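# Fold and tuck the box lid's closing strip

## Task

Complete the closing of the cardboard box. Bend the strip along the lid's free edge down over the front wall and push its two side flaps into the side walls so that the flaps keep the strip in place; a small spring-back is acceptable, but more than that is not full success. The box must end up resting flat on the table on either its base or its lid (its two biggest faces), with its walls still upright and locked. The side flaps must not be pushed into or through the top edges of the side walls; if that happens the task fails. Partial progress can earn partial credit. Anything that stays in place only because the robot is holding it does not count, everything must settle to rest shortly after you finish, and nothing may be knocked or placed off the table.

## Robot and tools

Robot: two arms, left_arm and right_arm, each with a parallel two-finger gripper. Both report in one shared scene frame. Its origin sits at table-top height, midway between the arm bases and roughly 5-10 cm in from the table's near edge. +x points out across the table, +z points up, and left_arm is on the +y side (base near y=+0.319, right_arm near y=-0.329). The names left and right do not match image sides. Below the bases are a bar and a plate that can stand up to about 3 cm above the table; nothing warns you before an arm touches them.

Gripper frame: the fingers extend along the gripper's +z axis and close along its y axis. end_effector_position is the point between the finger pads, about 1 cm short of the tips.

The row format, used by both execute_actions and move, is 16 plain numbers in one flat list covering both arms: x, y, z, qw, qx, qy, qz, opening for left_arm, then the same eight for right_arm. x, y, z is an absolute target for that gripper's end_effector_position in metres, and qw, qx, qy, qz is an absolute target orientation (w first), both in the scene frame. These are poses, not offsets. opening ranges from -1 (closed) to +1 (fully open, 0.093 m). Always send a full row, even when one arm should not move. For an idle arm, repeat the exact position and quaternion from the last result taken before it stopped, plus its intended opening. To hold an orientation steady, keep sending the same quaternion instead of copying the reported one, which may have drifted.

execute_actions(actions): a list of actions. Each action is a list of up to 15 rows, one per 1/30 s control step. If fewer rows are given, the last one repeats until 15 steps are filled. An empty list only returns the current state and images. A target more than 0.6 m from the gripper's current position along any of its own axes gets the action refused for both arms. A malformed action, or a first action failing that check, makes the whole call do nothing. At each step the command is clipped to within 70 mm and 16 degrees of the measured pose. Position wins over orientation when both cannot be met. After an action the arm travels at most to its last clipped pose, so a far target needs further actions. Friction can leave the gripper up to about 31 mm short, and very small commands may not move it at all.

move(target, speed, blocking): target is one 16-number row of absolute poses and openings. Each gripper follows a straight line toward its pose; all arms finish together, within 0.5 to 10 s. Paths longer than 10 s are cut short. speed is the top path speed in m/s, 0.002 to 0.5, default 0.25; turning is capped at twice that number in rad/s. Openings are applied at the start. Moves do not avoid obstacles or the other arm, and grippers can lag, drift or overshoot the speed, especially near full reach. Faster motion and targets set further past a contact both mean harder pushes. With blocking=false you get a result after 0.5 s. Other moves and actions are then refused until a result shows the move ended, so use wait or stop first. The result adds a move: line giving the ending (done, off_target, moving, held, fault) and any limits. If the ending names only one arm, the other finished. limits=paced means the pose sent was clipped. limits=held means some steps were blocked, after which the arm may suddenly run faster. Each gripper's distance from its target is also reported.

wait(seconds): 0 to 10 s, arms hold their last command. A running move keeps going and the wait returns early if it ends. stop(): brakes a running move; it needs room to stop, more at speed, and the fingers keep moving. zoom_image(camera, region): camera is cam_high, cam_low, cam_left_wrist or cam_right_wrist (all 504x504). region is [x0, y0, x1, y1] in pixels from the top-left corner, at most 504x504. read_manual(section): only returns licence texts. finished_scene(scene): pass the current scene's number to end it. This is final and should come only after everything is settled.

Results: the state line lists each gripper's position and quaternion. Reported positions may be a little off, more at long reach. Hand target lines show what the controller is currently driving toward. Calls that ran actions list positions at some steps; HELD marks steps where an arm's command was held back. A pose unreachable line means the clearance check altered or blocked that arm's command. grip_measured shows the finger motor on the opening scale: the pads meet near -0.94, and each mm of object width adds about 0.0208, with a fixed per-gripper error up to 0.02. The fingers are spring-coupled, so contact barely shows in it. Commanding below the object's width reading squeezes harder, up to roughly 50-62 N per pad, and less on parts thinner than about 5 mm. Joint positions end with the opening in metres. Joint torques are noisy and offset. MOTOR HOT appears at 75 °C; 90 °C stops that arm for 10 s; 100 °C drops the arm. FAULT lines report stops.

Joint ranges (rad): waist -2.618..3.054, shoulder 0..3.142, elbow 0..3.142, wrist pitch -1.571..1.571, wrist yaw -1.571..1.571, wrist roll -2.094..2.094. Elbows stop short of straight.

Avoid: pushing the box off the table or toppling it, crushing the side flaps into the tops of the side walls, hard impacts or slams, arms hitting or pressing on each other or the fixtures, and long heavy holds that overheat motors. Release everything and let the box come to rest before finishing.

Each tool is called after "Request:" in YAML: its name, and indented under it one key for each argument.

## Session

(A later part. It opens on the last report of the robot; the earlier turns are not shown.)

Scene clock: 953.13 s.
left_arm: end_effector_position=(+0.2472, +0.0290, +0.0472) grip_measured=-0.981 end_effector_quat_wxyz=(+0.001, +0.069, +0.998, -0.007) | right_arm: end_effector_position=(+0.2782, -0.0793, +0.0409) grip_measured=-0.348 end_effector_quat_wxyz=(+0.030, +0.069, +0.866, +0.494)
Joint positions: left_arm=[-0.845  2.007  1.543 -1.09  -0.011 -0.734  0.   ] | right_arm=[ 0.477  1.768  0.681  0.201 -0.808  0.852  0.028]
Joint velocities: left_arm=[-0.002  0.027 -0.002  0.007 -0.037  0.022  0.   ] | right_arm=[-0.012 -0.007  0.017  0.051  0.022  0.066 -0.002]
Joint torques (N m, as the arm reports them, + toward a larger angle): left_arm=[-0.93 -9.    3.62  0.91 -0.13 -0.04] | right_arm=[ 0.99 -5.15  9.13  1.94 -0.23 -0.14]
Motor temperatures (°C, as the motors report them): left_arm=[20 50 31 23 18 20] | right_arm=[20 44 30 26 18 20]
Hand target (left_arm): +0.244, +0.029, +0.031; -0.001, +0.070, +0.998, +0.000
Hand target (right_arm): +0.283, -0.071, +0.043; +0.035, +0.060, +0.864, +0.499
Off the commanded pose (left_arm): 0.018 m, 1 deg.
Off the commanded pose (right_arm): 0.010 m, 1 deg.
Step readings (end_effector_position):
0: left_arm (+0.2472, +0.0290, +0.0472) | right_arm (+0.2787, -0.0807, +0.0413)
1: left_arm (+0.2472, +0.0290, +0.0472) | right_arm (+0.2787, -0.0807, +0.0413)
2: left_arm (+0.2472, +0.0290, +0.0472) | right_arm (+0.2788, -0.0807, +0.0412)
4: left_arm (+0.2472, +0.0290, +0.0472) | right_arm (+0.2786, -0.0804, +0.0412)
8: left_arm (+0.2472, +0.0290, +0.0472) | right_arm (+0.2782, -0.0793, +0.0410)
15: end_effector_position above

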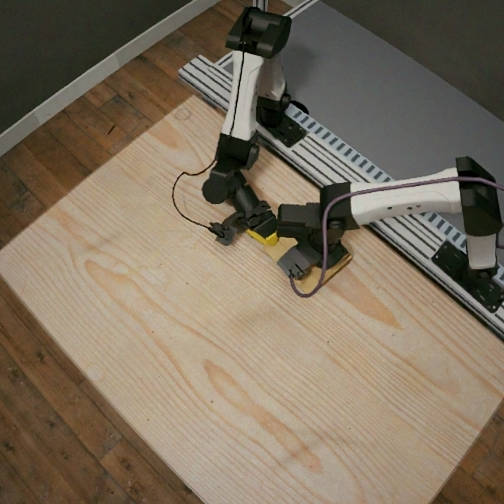

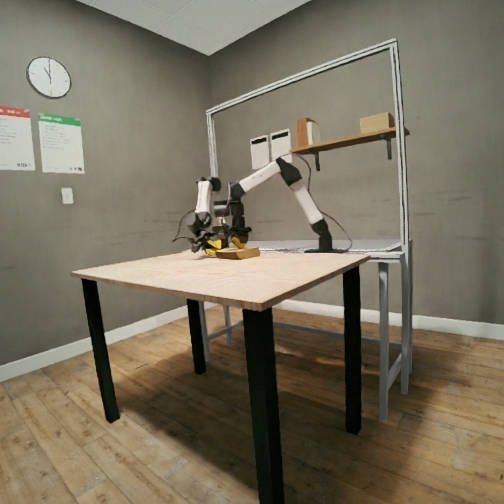

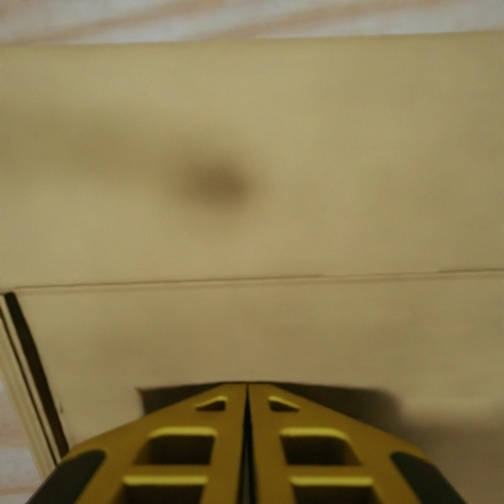

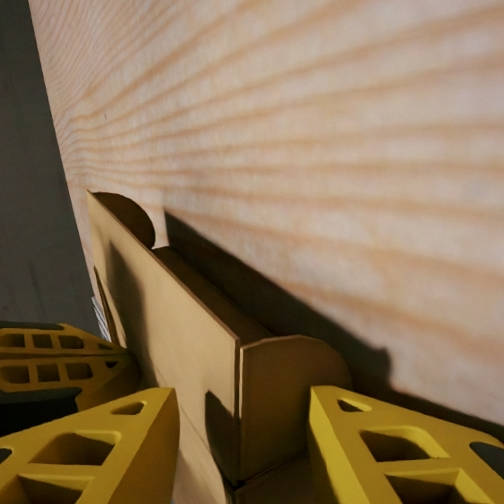

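Request:
execute_actions:
  actions:
    - [[0.244,0.028,0.030,0,0.07,0.9976,0,-1,0.283,-0.0705,0.043,0.0349,0.0604,0.8639,0.4988,-0.35],[0.244,0.028,0.030,0,0.07,0.9976,0,-1,0.283,-0.070,0.043,0.0349,0.0604,0.8639,0.4988,-0.35],[0.244,0.028,0.030,0,0.07,0.9976,0,-1,0.283,-0.0695,0.043,0.0349,0.0604,0.8639,0.4988,-0.35],[0.244,0.028,0.030,0,0.07,0.9976,0,-1,0.283,-0.069,0.043,0.0349,0.0604,0.8639,0.4988,-0.35],[0.244,0.028,0.030,0,0.07,0.9976,0,-1,0.283,-0.0685,0.043,0.0349,0.0604,0.8639,0.4988,-0.35],[0.244,0.028,0.030,0,0.07,0.9976,0,-1,0.283,-0.068,0.043,0.0349,0.0604,0.8639,0.4988,-0.35],[0.244,0.028,0.030,0,0.07,0.9976,0,-1,0.283,-0.0675,0.043,0.0349,0.0604,0.8639,0.4988,-0.35]]

Request:
zoom_image:
  camera: "cam_right_wrist"
  region: [150, 280, 430, 504]

Scene clock: 962.73 s.
left_arm: end_effector_position=(+0.2473, +0.0289, +0.0472) grip_measured=-0.981 end_effector_quat_wxyz=(+0.001, +0.069, +0.998, -0.007) | right_arm: end_effector_position=(+0.2784, -0.0788, +0.0401) grip_measured=-0.348 end_effector_quat_wxyz=(+0.030, +0.073, +0.868, +0.491)
Joint positions: left_arm=[-0.845  2.007  1.543 -1.09  -0.011 -0.734  0.   ] | right_arm=[ 0.482  1.768  0.681  0.202 -0.798  0.864  0.028]
Joint velocities: left_arm=[-0.022 -0.012 -0.002  0.037 -0.081 -0.022  0.   ] | right_arm=[ 0.007  0.022 -0.002 -0.022 -0.037  0.051 -0.001]
Joint torques (N m, as the arm reports them, + toward a larger angle): left_arm=[-0.94 -9.18  3.52  0.94 -0.08 -0.04] | right_arm=[ 1.5  -4.83  9.45  2.03 -0.28 -0.11]
Motor temperatures (°C, as the motors report them): left_arm=[20 50 30 23 18 20] | right_arm=[20 43 30 27 18 20]
Hand target (left_arm): +0.244, +0.029, +0.031; -0.000, +0.070, +0.998, +0.000
Hand target (right_arm): +0.282, -0.068, +0.043; +0.035, +0.060, +0.864, +0.499
Off the commanded pose (left_arm): 0.018 m, 1 deg.
Off the commanded pose (right_arm): 0.012 m, 2 deg.
Step readings (end_effector_position):
0: left_arm (+0.2472, +0.0290, +0.0472) | right_arm (+0.2782, -0.0793, +0.0409)
1: left_arm (+0.2472, +0.0290, +0.0472) | right_arm (+0.2782, -0.0793, +0.0409)
2: left_arm (+0.2472, +0.0290, +0.0472) | right_arm (+0.2783, -0.0794, +0.0409)
4: left_arm (+0.2472, +0.0290, +0.0472) | right_arm (+0.2782, -0.0791, +0.0407)
8: left_arm (+0.2473, +0.0289, +0.0472) | right_arm (+0.2783, -0.0788, +0.0403)
15: end_effector_position above

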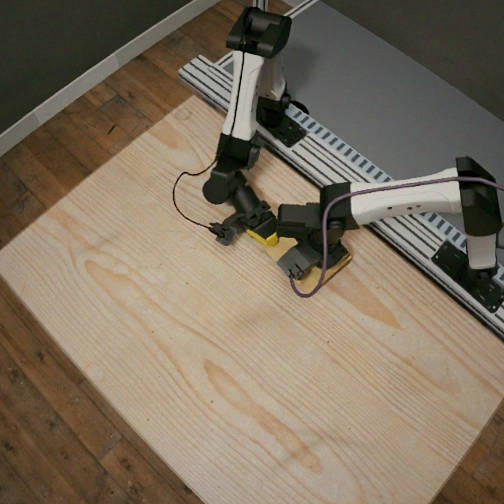

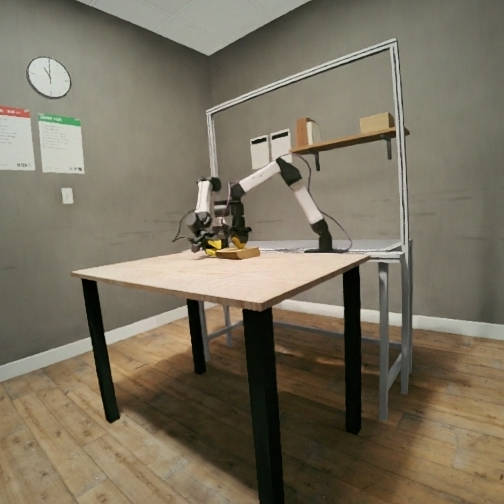

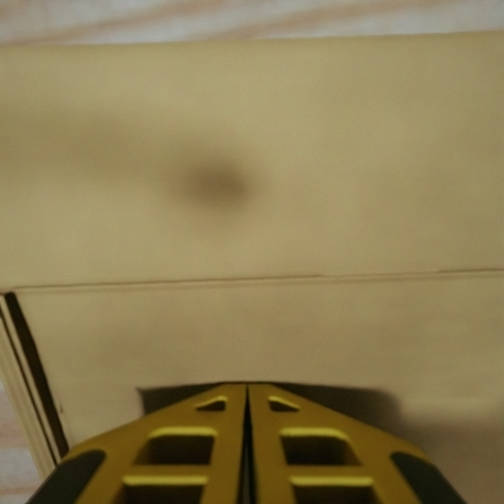

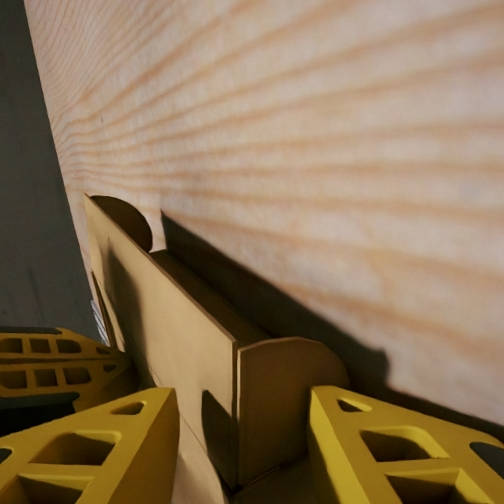

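Region (150, 280, 430, 504) of cam_right_wrist's 504x504 image, scaled by 1.800, with more detail than that image has; it fills the top 403 rows of this view, and the rest is white.

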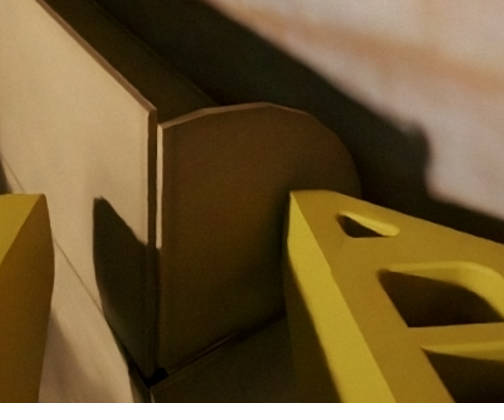

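Request:
execute_actions:
  actions:
    - [[0.244,0.028,0.030,0,0.07,0.9976,0,-1,0.283,-0.072,0.043,0.0349,0.0604,0.8639,0.4988,-0.35],[0.244,0.028,0.030,0,0.07,0.9976,0,-1,0.283,-0.076,0.043,0.0349,0.0604,0.8639,0.4988,-0.35],[0.244,0.028,0.030,0,0.07,0.9976,0,-1,0.284,-0.078,0.043,0.0349,0.0604,0.8639,0.4988,-0.35],[0.244,0.028,0.030,0,0.07,0.9976,0,-1,0.285,-0.079,0.043,0.0349,0.0604,0.8639,0.4988,-0.35],[0.244,0.028,0.030,0,0.07,0.9976,0,-1,0.286,-0.080,0.043,0.0349,0.0604,0.8639,0.4988,-0.35],[0.244,0.028,0.030,0,0.07,0.9976,0,-1,0.287,-0.080,0.043,0.0349,0.0604,0.8639,0.4988,-0.35],[0.244,0.028,0.030,0,0.07,0.9976,0,-1,0.288,-0.080,0.043,0.0349,0.0604,0.8639,0.4988,-0.35],[0.244,0.028,0.030,0,0.07,0.9976,0,-1,0.289,-0.080,0.043,0.0349,0.0604,0.8639,0.4988,-0.35],[0.244,0.028,0.030,0,0.07,0.9976,0,-1,0.290,-0.080,0.043,0.0349,0.0604,0.8639,0.4988,-0.35],[0.244,0.028,0.030,0,0.07,0.9976,0,-1,0.291,-0.080,0.043,0.0349,0.0604,0.8639,0.4988,-0.35],[0.244,0.028,0.030,0,0.07,0.9976,0,-1,0.292,-0.080,0.043,0.0349,0.0604,0.8639,0.4988,-0.35]]

Scene clock: 988.63 s.
left_arm: end_effector_position=(+0.2473, +0.0289, +0.0472) grip_measured=-0.981 end_effector_quat_wxyz=(+0.001, +0.069, +0.998, -0.007) | right_arm: end_effector_position=(+0.2873, -0.0805, +0.0417) grip_measured=-0.348 end_effector_quat_wxyz=(+0.034, +0.067, +0.865, +0.496)
Joint positions: left_arm=[-0.845  2.007  1.543 -1.09  -0.011 -0.734  0.   ] | right_arm=[ 0.462  1.79   0.711  0.189 -0.818  0.835  0.028]
Joint velocities: left_arm=[-0.012 -0.027 -0.007  0.007 -0.037  0.022  0.   ] | right_arm=[-0.002 -0.012  0.007 -0.022  0.022 -0.022 -0.001]
Joint torques (N m, as the arm reports them, + toward a larger angle): left_arm=[-0.94 -9.19  3.54  0.91 -0.08 -0.02] | right_arm=[-0.82 -5.87  8.92  1.6  -0.36 -0.32]
Motor temperatures (°C, as the motors report them): left_arm=[20 50 30 23 18 20] | right_arm=[20 41 31 28 18 20]
Hand target (left_arm): +0.244, +0.029, +0.031; -0.000, +0.070, +0.998, +0.000
Hand target (right_arm): +0.292, -0.080, +0.043; +0.035, +0.061, +0.864, +0.499
Off the commanded pose (left_arm): 0.018 m, 1 deg.
Off the commanded pose (right_arm): 0.005 m, 1 deg.
Step readings (end_effector_position):
0: left_arm (+0.2473, +0.0289, +0.0472) | right_arm (+0.2784, -0.0788, +0.0401)
1: left_arm (+0.2473, +0.0289, +0.0472) | right_arm (+0.2784, -0.0788, +0.0401)
2: left_arm (+0.2473, +0.0289, +0.0472) | right_arm (+0.2785, -0.0788, +0.0401)
4: left_arm (+0.2473, +0.0289, +0.0472) | right_arm (+0.2788, -0.0796, +0.0404)
8: left_arm (+0.2473, +0.0289, +0.0472) | right_arm (+0.2820, -0.0806, +0.0415)
15: end_effector_position above

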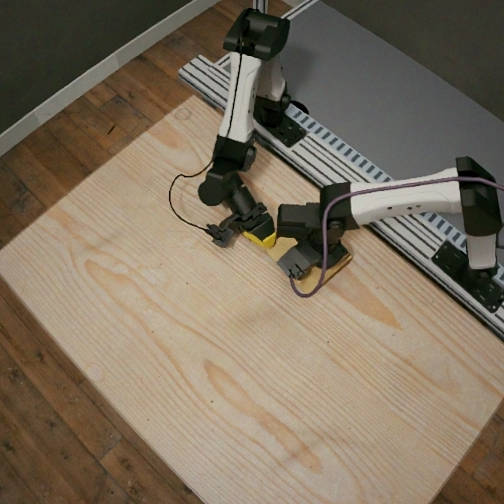

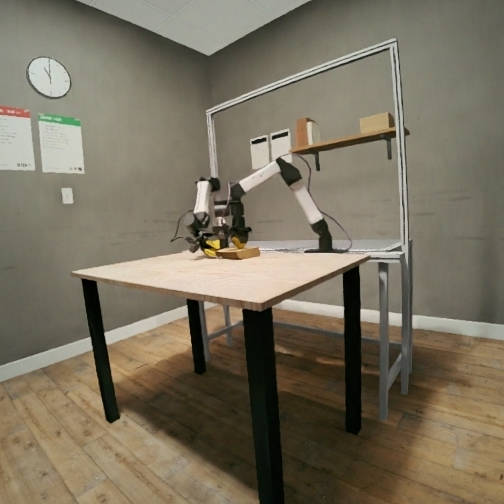

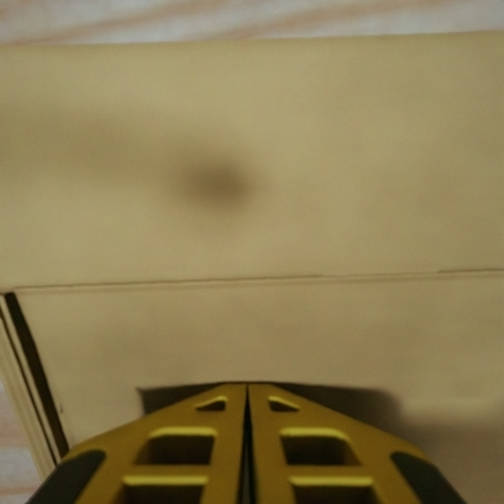

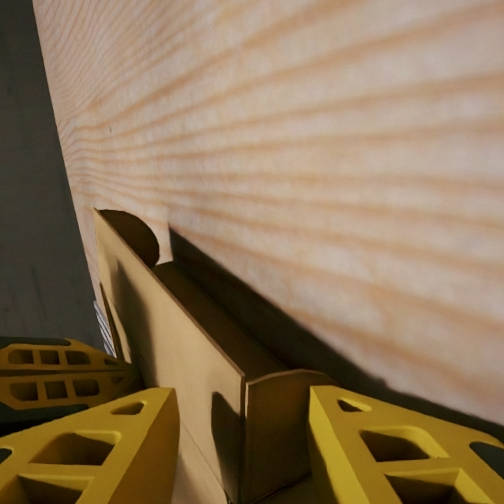

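Request:
execute_actions:
  actions:
    - [[0.244,0.028,0.030,0,0.07,0.9976,0,-1,0.292,-0.079,0.043,0.0349,0.0604,0.8639,0.4988,-0.35],[0.244,0.028,0.030,0,0.07,0.9976,0,-1,0.292,-0.078,0.043,0.0349,0.0604,0.8639,0.4988,-0.35],[0.244,0.028,0.030,0,0.07,0.9976,0,-1,0.292,-0.077,0.043,0.0349,0.0604,0.8639,0.4988,-0.35],[0.244,0.028,0.030,0,0.07,0.9976,0,-1,0.292,-0.076,0.043,0.0349,0.0604,0.8639,0.4988,-0.35],[0.244,0.028,0.030,0,0.07,0.9976,0,-1,0.292,-0.075,0.043,0.0349,0.0604,0.8639,0.4988,-0.35],[0.244,0.028,0.030,0,0.07,0.9976,0,-1,0.292,-0.074,0.043,0.0349,0.0604,0.8639,0.4988,-0.35]]

Request:
zoom_image:
  camera: "cam_right_wrist"
  region: [150, 280, 430, 504]

Scene clock: 999.83 s.
left_arm: end_effector_position=(+0.2473, +0.0289, +0.0472) grip_measured=-0.981 end_effector_quat_wxyz=(+0.001, +0.069, +0.998, -0.007) | right_arm: end_effector_position=(+0.2872, -0.0805, +0.0417) grip_measured=-0.348 end_effector_quat_wxyz=(+0.034, +0.065, +0.865, +0.496)
Joint positions: left_arm=[-0.845  2.007  1.543 -1.09  -0.011 -0.734  0.   ] | right_arm=[ 0.462  1.79   0.712  0.188 -0.818  0.831  0.028]
Joint velocities: left_arm=[-0.007 -0.007 -0.012 -0.007 -0.007 -0.022  0.   ] | right_arm=[-0.007 -0.012  0.002 -0.037  0.007 -0.081 -0.001]
Joint torques (N m, as the arm reports them, + toward a larger angle): left_arm=[-1.03 -9.2   3.65  0.93 -0.13 -0.02] | right_arm=[ 0.61 -5.34  9.6   1.76 -0.26 -0.13]
Motor temperatures (°C, as the motors report them): left_arm=[20 50 30 23 18 20] | right_arm=[20 42 32 27 18 20]
Hand target (left_arm): +0.244, +0.029, +0.031; -0.000, +0.070, +0.998, +0.000
Hand target (right_arm): +0.292, -0.074, +0.043; +0.035, +0.060, +0.864, +0.499
Off the commanded pose (left_arm): 0.018 m, 1 deg.
Off the commanded pose (right_arm): 0.008 m, 1 deg.
Step readings (end_effector_position):
0: left_arm (+0.2473, +0.0289, +0.0472) | right_arm (+0.2872, -0.0805, +0.0417)
1: left_arm (+0.2473, +0.0289, +0.0472) | right_arm (+0.2872, -0.0805, +0.0417)
2: left_arm (+0.2473, +0.0289, +0.0472) | right_arm (+0.2872, -0.0805, +0.0417)
4: left_arm (+0.2473, +0.0289, +0.0472) | right_arm (+0.2872, -0.0805, +0.0417)
8: left_arm (+0.2473, +0.0289, +0.0472) | right_arm (+0.2872, -0.0805, +0.0417)
15: end_effector_position above

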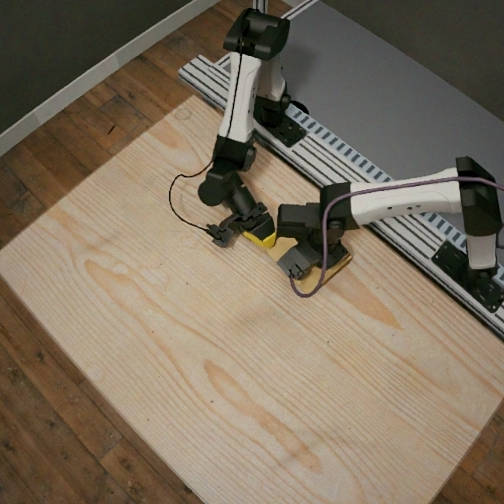

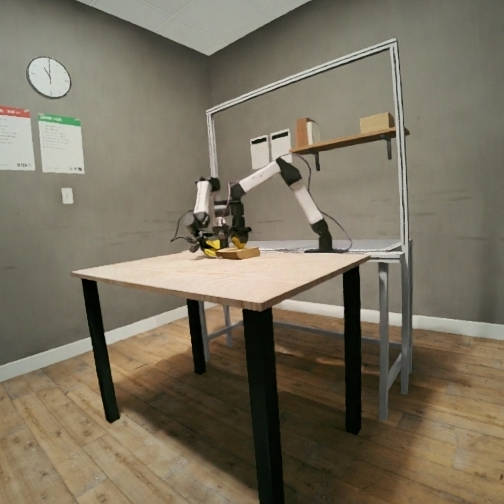

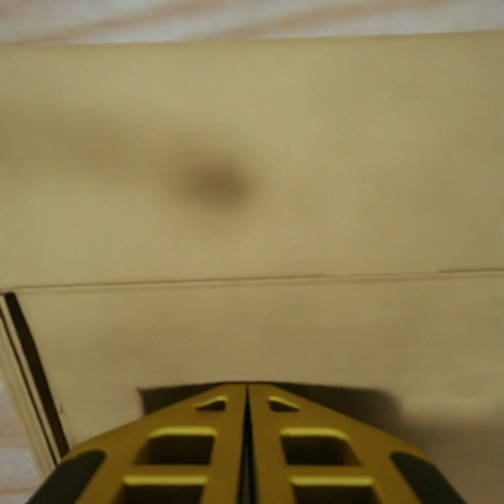

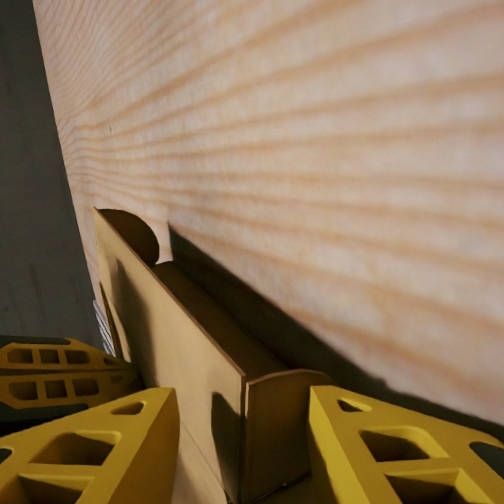

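Region (150, 280, 430, 504) of cam_right_wrist's 504x504 image, scaled by 1.800, with more detail than that image has; it fills the top 403 rows of this view, and the rest is white.

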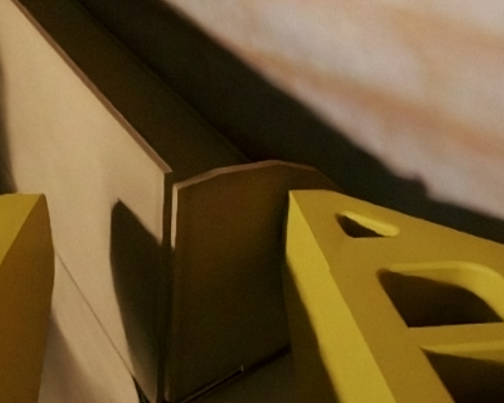

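Request:
execute_actions:
  actions:
    - [[0.244,0.028,0.030,0,0.07,0.9976,0,-1,0.292,-0.0735,0.043,0.0349,0.0604,0.8639,0.4988,-0.35],[0.244,0.028,0.030,0,0.07,0.9976,0,-1,0.292,-0.073,0.043,0.0349,0.0604,0.8639,0.4988,-0.35],[0.244,0.028,0.030,0,0.07,0.9976,0,-1,0.292,-0.0725,0.043,0.0349,0.0604,0.8639,0.4988,-0.35],[0.244,0.028,0.030,0,0.07,0.9976,0,-1,0.292,-0.072,0.043,0.0349,0.0604,0.8639,0.4988,-0.35]]

Request:
zoom_image:
  camera: "cam_right_wrist"
  region: [150, 280, 430, 504]

Scene clock: 1006.20 s.
left_arm: end_effector_position=(+0.2473, +0.0289, +0.0472) grip_measured=-0.981 end_effector_quat_wxyz=(+0.001, +0.069, +0.998, -0.007) | right_arm: end_effector_position=(+0.2883, -0.0801, +0.0401) grip_measured=-0.348 end_effector_quat_wxyz=(+0.032, +0.068, +0.866, +0.495)
Joint positions: left_arm=[-0.845  2.007  1.543 -1.09  -0.011 -0.734  0.   ] | right_arm=[ 0.462  1.798  0.717  0.188 -0.818  0.837  0.028]
Joint velocities: left_arm=[ 0.002 -0.012 -0.007 -0.037 -0.007 -0.081  0.   ] | right_arm=[ 0.002 -0.007 -0.012  0.066 -0.037 -0.022 -0.001]
Joint torques (N m, as the arm reports them, + toward a larger angle): left_arm=[-0.93 -9.11  3.53  0.94 -0.11 -0.04] | right_arm=[ 1.09 -5.83  9.27  1.82 -0.22 -0.14]
Motor temperatures (°C, as the motors report them): left_arm=[20 50 30 23 18 20] | right_arm=[20 41 32 27 18 20]
Hand target (left_arm): +0.244, +0.029, +0.031; -0.000, +0.070, +0.998, +0.000
Hand target (right_arm): +0.292, -0.072, +0.043; +0.035, +0.060, +0.864, +0.499
Off the commanded pose (left_arm): 0.018 m, 1 deg.
Off the commanded pose (right_arm): 0.009 m, 1 deg.
Step readings (end_effector_position):
0: left_arm (+0.2473, +0.0289, +0.0472) | right_arm (+0.2872, -0.0805, +0.0417)
1: left_arm (+0.2473, +0.0289, +0.0472) | right_arm (+0.2872, -0.0805, +0.0417)
2: left_arm (+0.2473, +0.0289, +0.0472) | right_arm (+0.2873, -0.0805, +0.0414)
4: left_arm (+0.2473, +0.0289, +0.0472) | right_arm (+0.2879, -0.0802, +0.0408)
8: left_arm (+0.2473, +0.0289, +0.0472) | right_arm (+0.2883, -0.0801, +0.0401)
15: end_effector_position above

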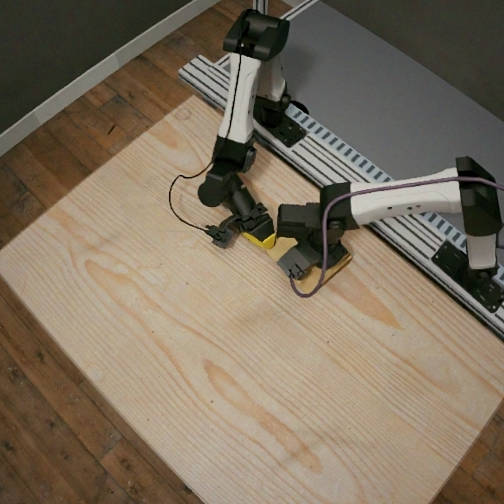

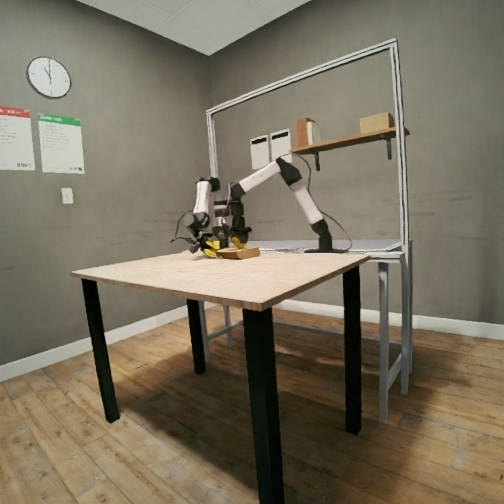

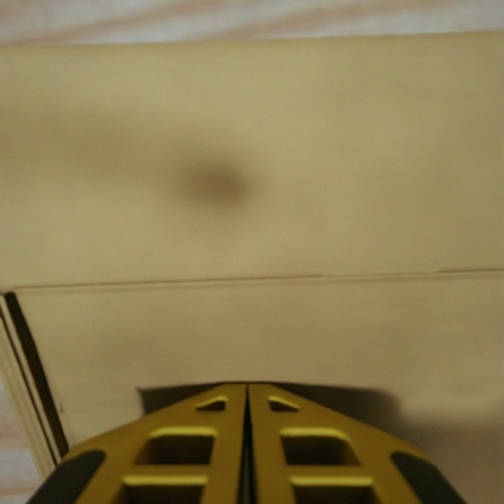

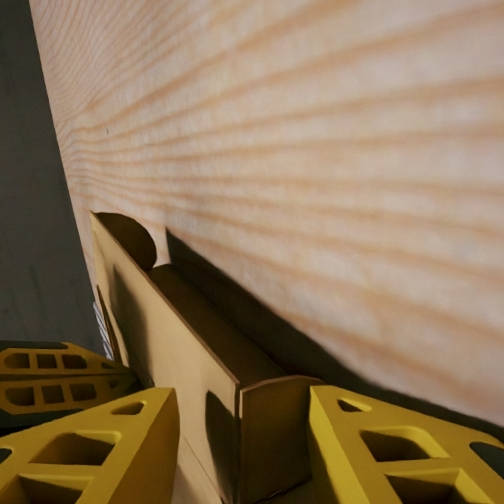

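Region (150, 280, 430, 504) of cam_right_wrist's 504x504 image, scaled by 1.800, with more detail than that image has; it fills the top 403 rows of this view, and the rest is white.

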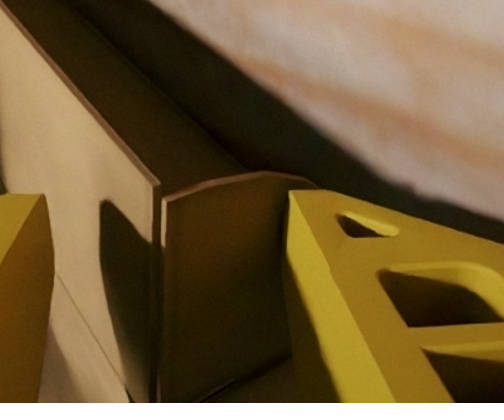

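Request:
execute_actions:
  actions:
    - [[0.244,0.028,0.030,0,0.07,0.9976,0,-1,0.292,-0.072,0.043,0.0349,0.0604,0.8639,0.4988,-0.38],[0.244,0.028,0.030,0,0.07,0.9976,0,-1,0.292,-0.072,0.043,0.0349,0.0604,0.8639,0.4988,-0.40],[0.244,0.028,0.030,0,0.07,0.9976,0,-1,0.292,-0.072,0.043,0.0349,0.0604,0.8639,0.4988,-0.42],[0.244,0.028,0.030,0,0.07,0.9976,0,-1,0.292,-0.072,0.043,0.0349,0.0604,0.8639,0.4988,-0.44],[0.244,0.028,0.030,0,0.07,0.9976,0,-1,0.292,-0.072,0.043,0.0349,0.0604,0.8639,0.4988,-0.46]]

Request:
zoom_image:
  camera: "cam_right_wrist"
  region: [150, 280, 430, 504]

Scene clock: 1017.13 s.
left_arm: end_effector_position=(+0.2473, +0.0289, +0.0472) grip_measured=-0.981 end_effector_quat_wxyz=(+0.001, +0.069, +0.998, -0.007) | right_arm: end_effector_position=(+0.2889, -0.0805, +0.0396) grip_measured=-0.458 end_effector_quat_wxyz=(+0.033, +0.070, +0.867, +0.493)
Joint positions: left_arm=[-0.845  2.007  1.543 -1.09  -0.011 -0.734  0.   ] | right_arm=[ 0.462  1.798  0.717  0.188 -0.812  0.837  0.023]
Joint velocities: left_arm=[-0.002 -0.022 -0.012 -0.022 -0.022  0.037  0.   ] | right_arm=[-0.002 -0.002 -0.007  0.007 -0.051  0.007 -0.001]
Joint torques (N m, as the arm reports them, + toward a larger angle): left_arm=[-0.86 -9.04  3.54  0.92 -0.11 -0.02] | right_arm=[ 1.07 -5.85  9.22  1.81 -0.28 -0.13]
Motor temperatures (°C, as the motors report them): left_arm=[20 50 30 23 18 20] | right_arm=[20 41 32 28 18 20]
Hand target (left_arm): +0.244, +0.029, +0.031; -0.000, +0.070, +0.998, +0.000
Hand target (right_arm): +0.292, -0.072, +0.043; +0.035, +0.060, +0.864, +0.499
Off the commanded pose (left_arm): 0.018 m, 1 deg.
Off the commanded pose (right_arm): 0.010 m, 1 deg.
Step readings (end_effector_position):
0: left_arm (+0.2473, +0.0289, +0.0472) | right_arm (+0.2883, -0.0801, +0.0401)
1: left_arm (+0.2473, +0.0289, +0.0472) | right_arm (+0.2884, -0.0802, +0.0400)
2: left_arm (+0.2473, +0.0289, +0.0472) | right_arm (+0.2886, -0.0803, +0.0399)
4: left_arm (+0.2473, +0.0289, +0.0472) | right_arm (+0.2889, -0.0805, +0.0396)
8: left_arm (+0.2473, +0.0289, +0.0472) | right_arm (+0.2889, -0.0805, +0.0396)
15: end_effector_position above

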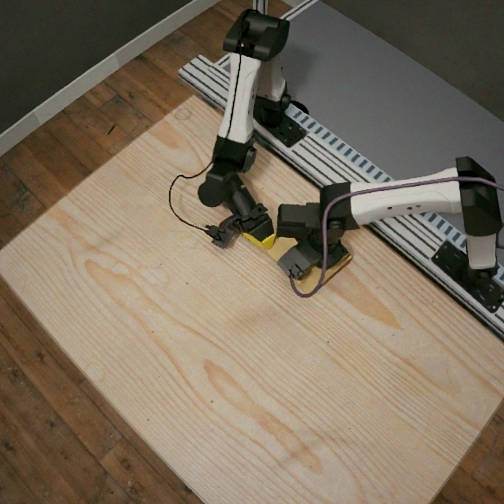

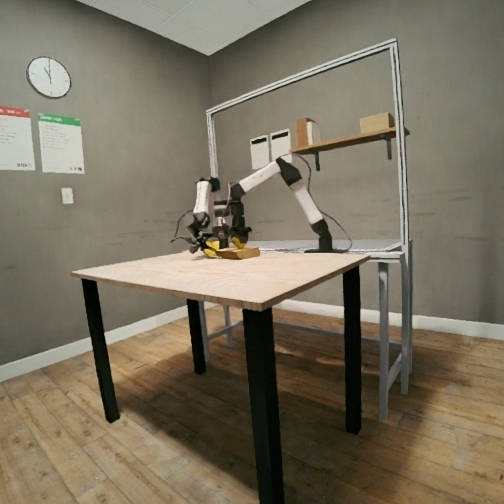

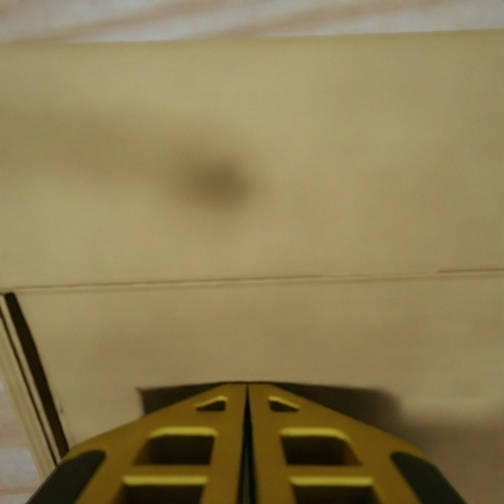

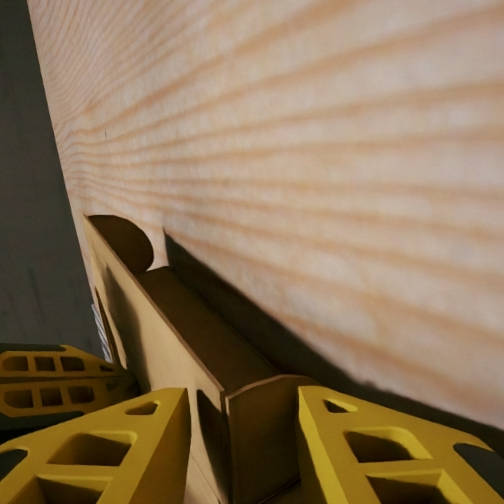

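Region (150, 280, 430, 504) of cam_right_wrist's 504x504 image, scaled by 1.800, with more detail than that image has; it fills the top 403 rows of this view, and the rest is white.

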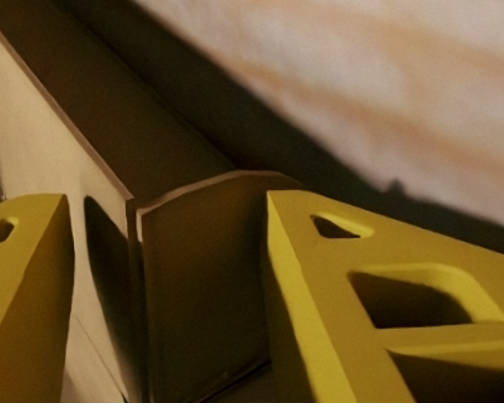

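Request:
execute_actions:
  actions:
    - [[0.244,0.028,0.030,0,0.07,0.9976,0,-1,0.292,-0.074,0.043,0.0349,0.0604,0.8639,0.4988,-0.48],[0.244,0.028,0.030,0,0.07,0.9976,0,-1,0.292,-0.074,0.043,0.0349,0.0604,0.8639,0.4988,-0.50],[0.244,0.028,0.030,0,0.07,0.9976,0,-1,0.292,-0.074,0.043,0.0349,0.0604,0.8639,0.4988,-0.52]]

Request:
zoom_image:
  camera: "cam_right_wrist"
  region: [150, 280, 430, 504]

Scene clock: 1027.73 s.
left_arm: end_effector_position=(+0.2473, +0.0289, +0.0472) grip_measured=-0.981 end_effector_quat_wxyz=(+0.001, +0.069, +0.998, -0.007) | right_arm: end_effector_position=(+0.2889, -0.0805, +0.0396) grip_measured=-0.518 end_effector_quat_wxyz=(+0.033, +0.070, +0.867, +0.493)
Joint positions: left_arm=[-0.845  2.007  1.543 -1.09  -0.011 -0.734  0.   ] | right_arm=[ 0.462  1.798  0.717  0.188 -0.812  0.837  0.02 ]
Joint velocities: left_arm=[-0.007 -0.022 -0.007 -0.051  0.051 -0.037  0.   ] | right_arm=[-0.002 -0.002 -0.002 -0.051  0.007  0.037 -0.001]
Joint torques (N m, as the arm reports them, + toward a larger angle): left_arm=[-0.91 -9.11  3.56  0.93 -0.12  0.  ] | right_arm=[ 0.62 -6.03  9.07  1.76 -0.31 -0.18]
Motor temperatures (°C, as the motors report them): left_arm=[20 50 29 23 18 20] | right_arm=[20 42 32 28 18 20]
Hand target (left_arm): +0.244, +0.029, +0.031; -0.000, +0.070, +0.998, +0.000
Hand target (right_arm): +0.292, -0.074, +0.043; +0.035, +0.060, +0.864, +0.499
Off the commanded pose (left_arm): 0.018 m, 1 deg.
Off the commanded pose (right_arm): 0.008 m, 1 deg.
Step readings (end_effector_position):
0: left_arm (+0.2473, +0.0289, +0.0472) | right_arm (+0.2889, -0.0805, +0.0396)
1: left_arm (+0.2473, +0.0289, +0.0472) | right_arm (+0.2889, -0.0805, +0.0396)
2: left_arm (+0.2473, +0.0289, +0.0472) | right_arm (+0.2889, -0.0805, +0.0396)
4: left_arm (+0.2473, +0.0289, +0.0472) | right_arm (+0.2889, -0.0805, +0.0396)
8: left_arm (+0.2473, +0.0289, +0.0472) | right_arm (+0.2889, -0.0805, +0.0396)
15: end_effector_position above

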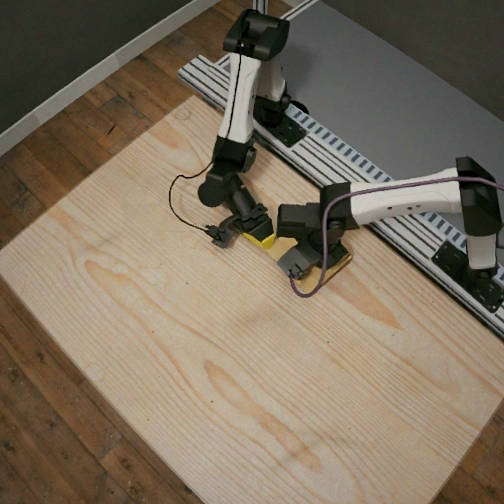

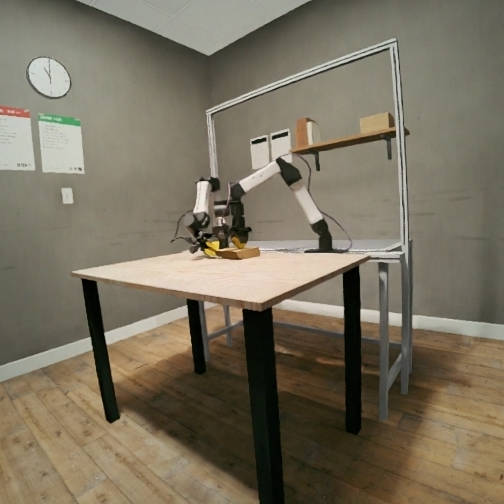

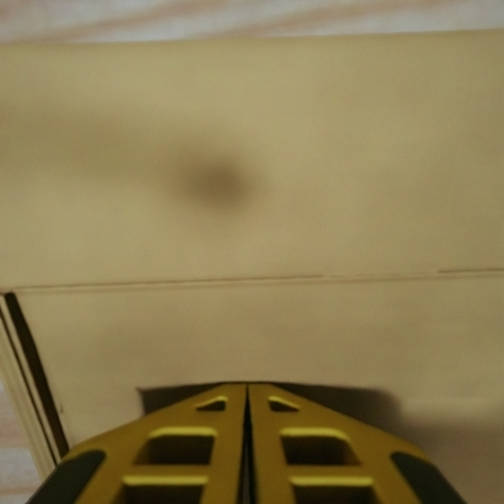

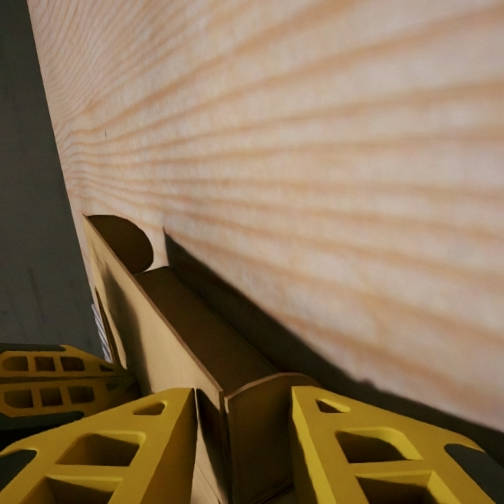

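Region (150, 280, 430, 504) of cam_right_wrist's 504x504 image, scaled by 1.800, with more detail than that image has; it fills the top 403 rows of this view, and the rest is white.

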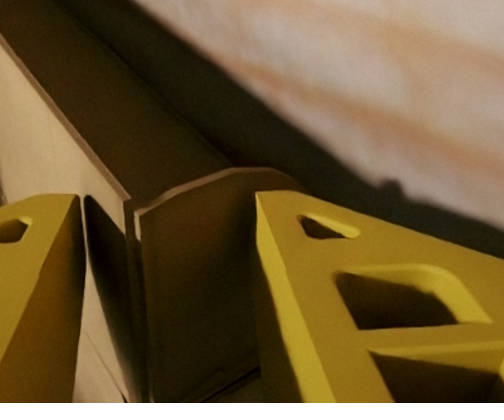

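Request:
execute_actions:
  actions:
    - [[0.244,0.028,0.030,0,0.07,0.9976,0,-1,0.292,-0.074,0.043,0.0349,0.0604,0.8639,0.4988,-0.54],[0.244,0.028,0.030,0,0.07,0.9976,0,-1,0.292,-0.074,0.043,0.0349,0.0604,0.8639,0.4988,-0.56],[0.244,0.028,0.030,0,0.07,0.9976,0,-1,0.292,-0.074,0.043,0.0349,0.0604,0.8639,0.4988,-0.57]]

Request:
zoom_image:
  camera: "cam_right_wrist"
  region: [150, 280, 430, 504]

Scene clock: 1055.00 s.
left_arm: end_effector_position=(+0.2473, +0.0289, +0.0472) grip_measured=-0.981 end_effector_quat_wxyz=(+0.001, +0.069, +0.998, -0.007) | right_arm: end_effector_position=(+0.2889, -0.0805, +0.0396) grip_measured=-0.568 end_effector_quat_wxyz=(+0.033, +0.070, +0.867, +0.493)
Joint positions: left_arm=[-0.845  2.007  1.543 -1.09  -0.011 -0.734  0.   ] | right_arm=[ 0.462  1.798  0.717  0.188 -0.812  0.837  0.018]
Joint velocities: left_arm=[ 0.002  0.007  0.007  0.051  0.022 -0.081  0.   ] | right_arm=[-0.007  0.007 -0.002 -0.007 -0.037  0.022  0.001]
Joint torques (N m, as the arm reports them, + toward a larger angle): left_arm=[-0.85 -9.14  3.63  0.91 -0.14 -0.01] | right_arm=[ 0.62 -6.03  9.05  1.77 -0.31 -0.18]
Motor temperatures (°C, as the motors report them): left_arm=[20 50 29 23 18 20] | right_arm=[20 42 32 28 18 20]
Hand target (left_arm): +0.244, +0.029, +0.031; -0.000, +0.070, +0.998, +0.000
Hand target (right_arm): +0.292, -0.074, +0.043; +0.035, +0.060, +0.864, +0.499
Off the commanded pose (left_arm): 0.018 m, 1 deg.
Off the commanded pose (right_arm): 0.008 m, 1 deg.
Step readings (end_effector_position):
0: left_arm (+0.2473, +0.0289, +0.0472) | right_arm (+0.2889, -0.0805, +0.0396)
1: left_arm (+0.2473, +0.0289, +0.0472) | right_arm (+0.2889, -0.0805, +0.0396)
2: left_arm (+0.2473, +0.0289, +0.0472) | right_arm (+0.2889, -0.0805, +0.0396)
4: left_arm (+0.2473, +0.0289, +0.0472) | right_arm (+0.2889, -0.0805, +0.0396)
8: left_arm (+0.2473, +0.0289, +0.0472) | right_arm (+0.2889, -0.0805, +0.0396)
15: end_effector_position above

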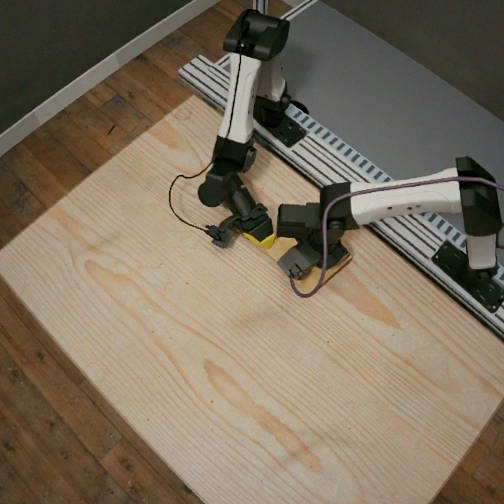

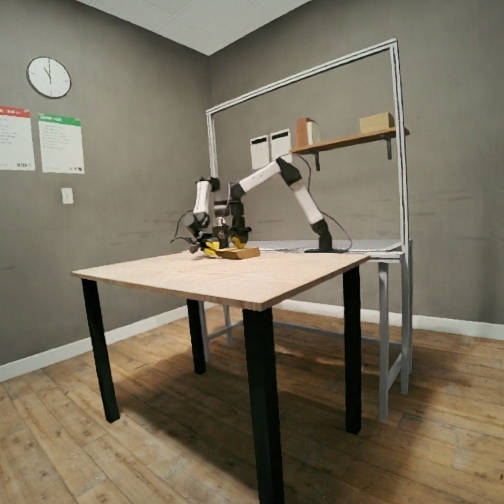

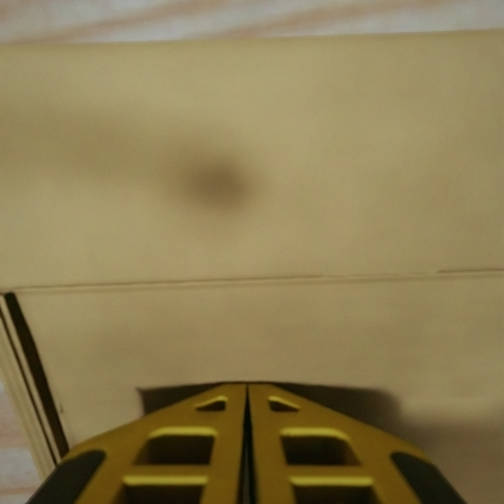

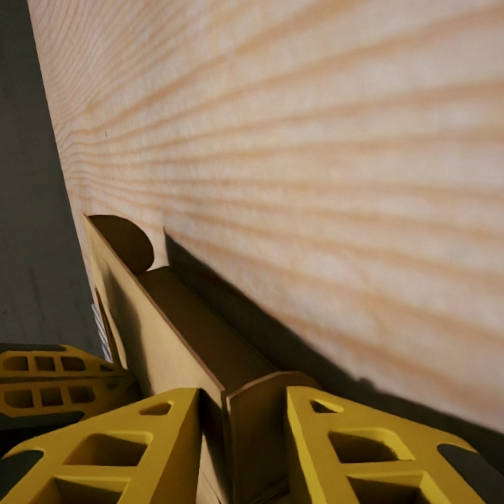

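Region (150, 280, 430, 504) of cam_right_wrist's 504x504 image, scaled by 1.800, with more detail than that image has; it fills the top 403 rows of this view, and the rest is white.

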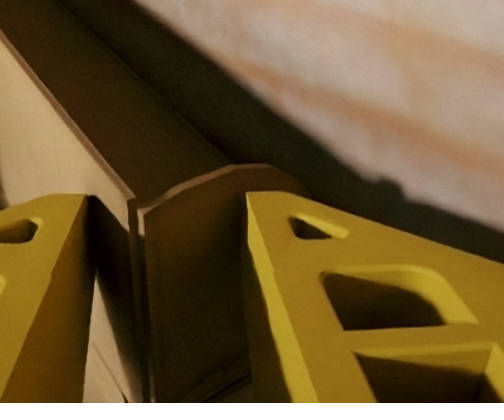

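Request:
execute_actions:
  actions:
    - [[0.244,0.028,0.030,0,0.07,0.9976,0,-1,0.292,-0.074,0.042,0.0349,0.0604,0.8639,0.4988,-0.58],[0.244,0.028,0.030,0,0.07,0.9976,0,-1,0.292,-0.074,0.041,0.0349,0.0604,0.8639,0.4988,-0.58],[0.244,0.028,0.030,0,0.07,0.9976,0,-1,0.292,-0.074,0.040,0.0349,0.0604,0.8639,0.4988,-0.58],[0.244,0.028,0.030,0,0.07,0.9976,0,-1,0.292,-0.074,0.039,0.0349,0.0604,0.8639,0.4988,-0.58],[0.244,0.028,0.030,0,0.07,0.9976,0,-1,0.292,-0.074,0.038,0.0349,0.0604,0.8639,0.4988,-0.58],[0.244,0.028,0.030,0,0.07,0.9976,0,-1,0.292,-0.074,0.037,0.0349,0.0604,0.8639,0.4988,-0.58]]

Request:
zoom_image:
  camera: "cam_right_wrist"
  region: [60, 180, 430, 504]

Scene clock: 1067.67 s.
left_arm: end_effector_position=(+0.2479, +0.0289, +0.0472) grip_measured=-0.981 end_effector_quat_wxyz=(+0.003, +0.069, +0.998, -0.007) | right_arm: end_effector_position=(+0.2897, -0.0791, +0.0385) grip_measured=-0.578 end_effector_quat_wxyz=(+0.034, +0.066, +0.864, +0.497)
Joint positions: left_arm=[-0.845  2.007  1.543 -1.088 -0.014 -0.734  0.   ] | right_arm=[ 0.462  1.81   0.717  0.207 -0.821  0.837  0.017]
Joint velocities: left_arm=[ 0.002 -0.002 -0.012 -0.037 -0.037 -0.022  0.   ] | right_arm=[-0.002  0.012  0.002  0.066 -0.037  0.051  0.001]
Joint torques (N m, as the arm reports them, + toward a larger angle): left_arm=[-0.95 -9.08  3.63  0.94 -0.1  -0.02] | right_arm=[ 0.57 -5.55  8.29  1.85 -0.21 -0.18]
Motor temperatures (°C, as the motors report them): left_arm=[20 50 29 23 18 20] | right_arm=[20 42 32 28 18 20]
Hand target (left_arm): +0.244, +0.029, +0.031; -0.000, +0.070, +0.998, +0.000
Hand target (right_arm): +0.292, -0.074, +0.037; +0.035, +0.060, +0.864, +0.499
Off the commanded pose (left_arm): 0.018 m, 1 deg.
Off the commanded pose (right_arm): 0.006 m, 1 deg.
Step readings (end_effector_position):
0: left_arm (+0.2473, +0.0289, +0.0472) | right_arm (+0.2889, -0.0805, +0.0396)
1: left_arm (+0.2473, +0.0289, +0.0472) | right_arm (+0.2889, -0.0805, +0.0396)
2: left_arm (+0.2473, +0.0289, +0.0472) | right_arm (+0.2888, -0.0805, +0.0396)
4: left_arm (+0.2473, +0.0290, +0.0472) | right_arm (+0.2889, -0.0804, +0.0393)
8: left_arm (+0.2478, +0.0289, +0.0472) | right_arm (+0.2895, -0.0796, +0.0385)
15: end_effector_position above

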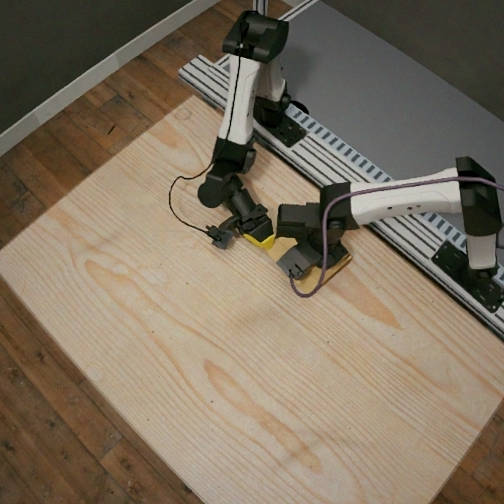

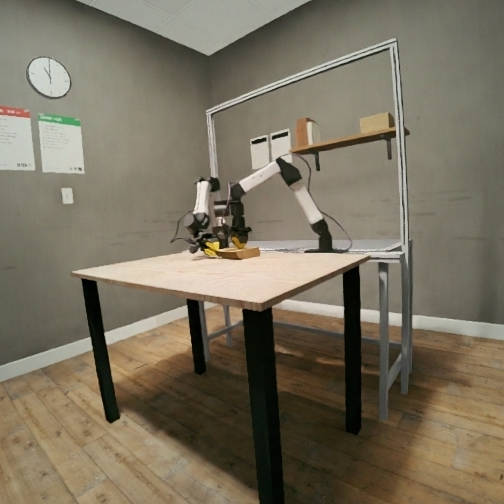

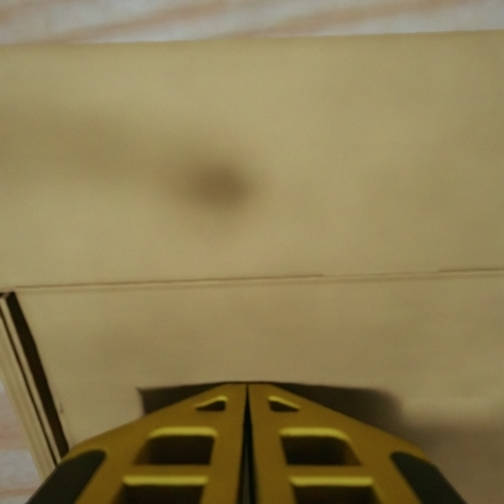

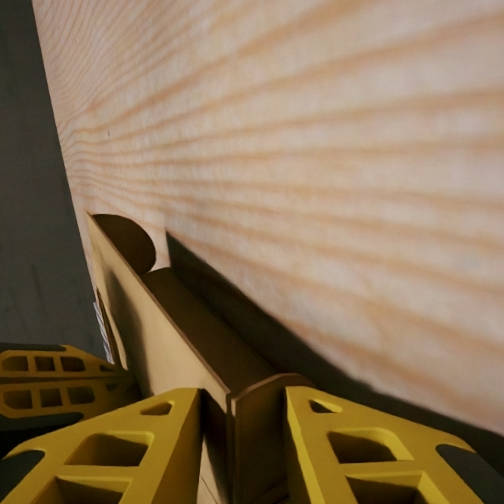

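Region (60, 180, 430, 504) of cam_right_wrist's 504x504 image, scaled by 1.362, with more detail than that image has; it fills the top 441 rows of this view, and the rest is white.

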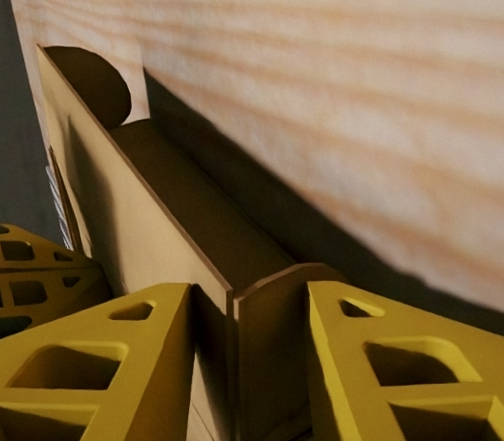

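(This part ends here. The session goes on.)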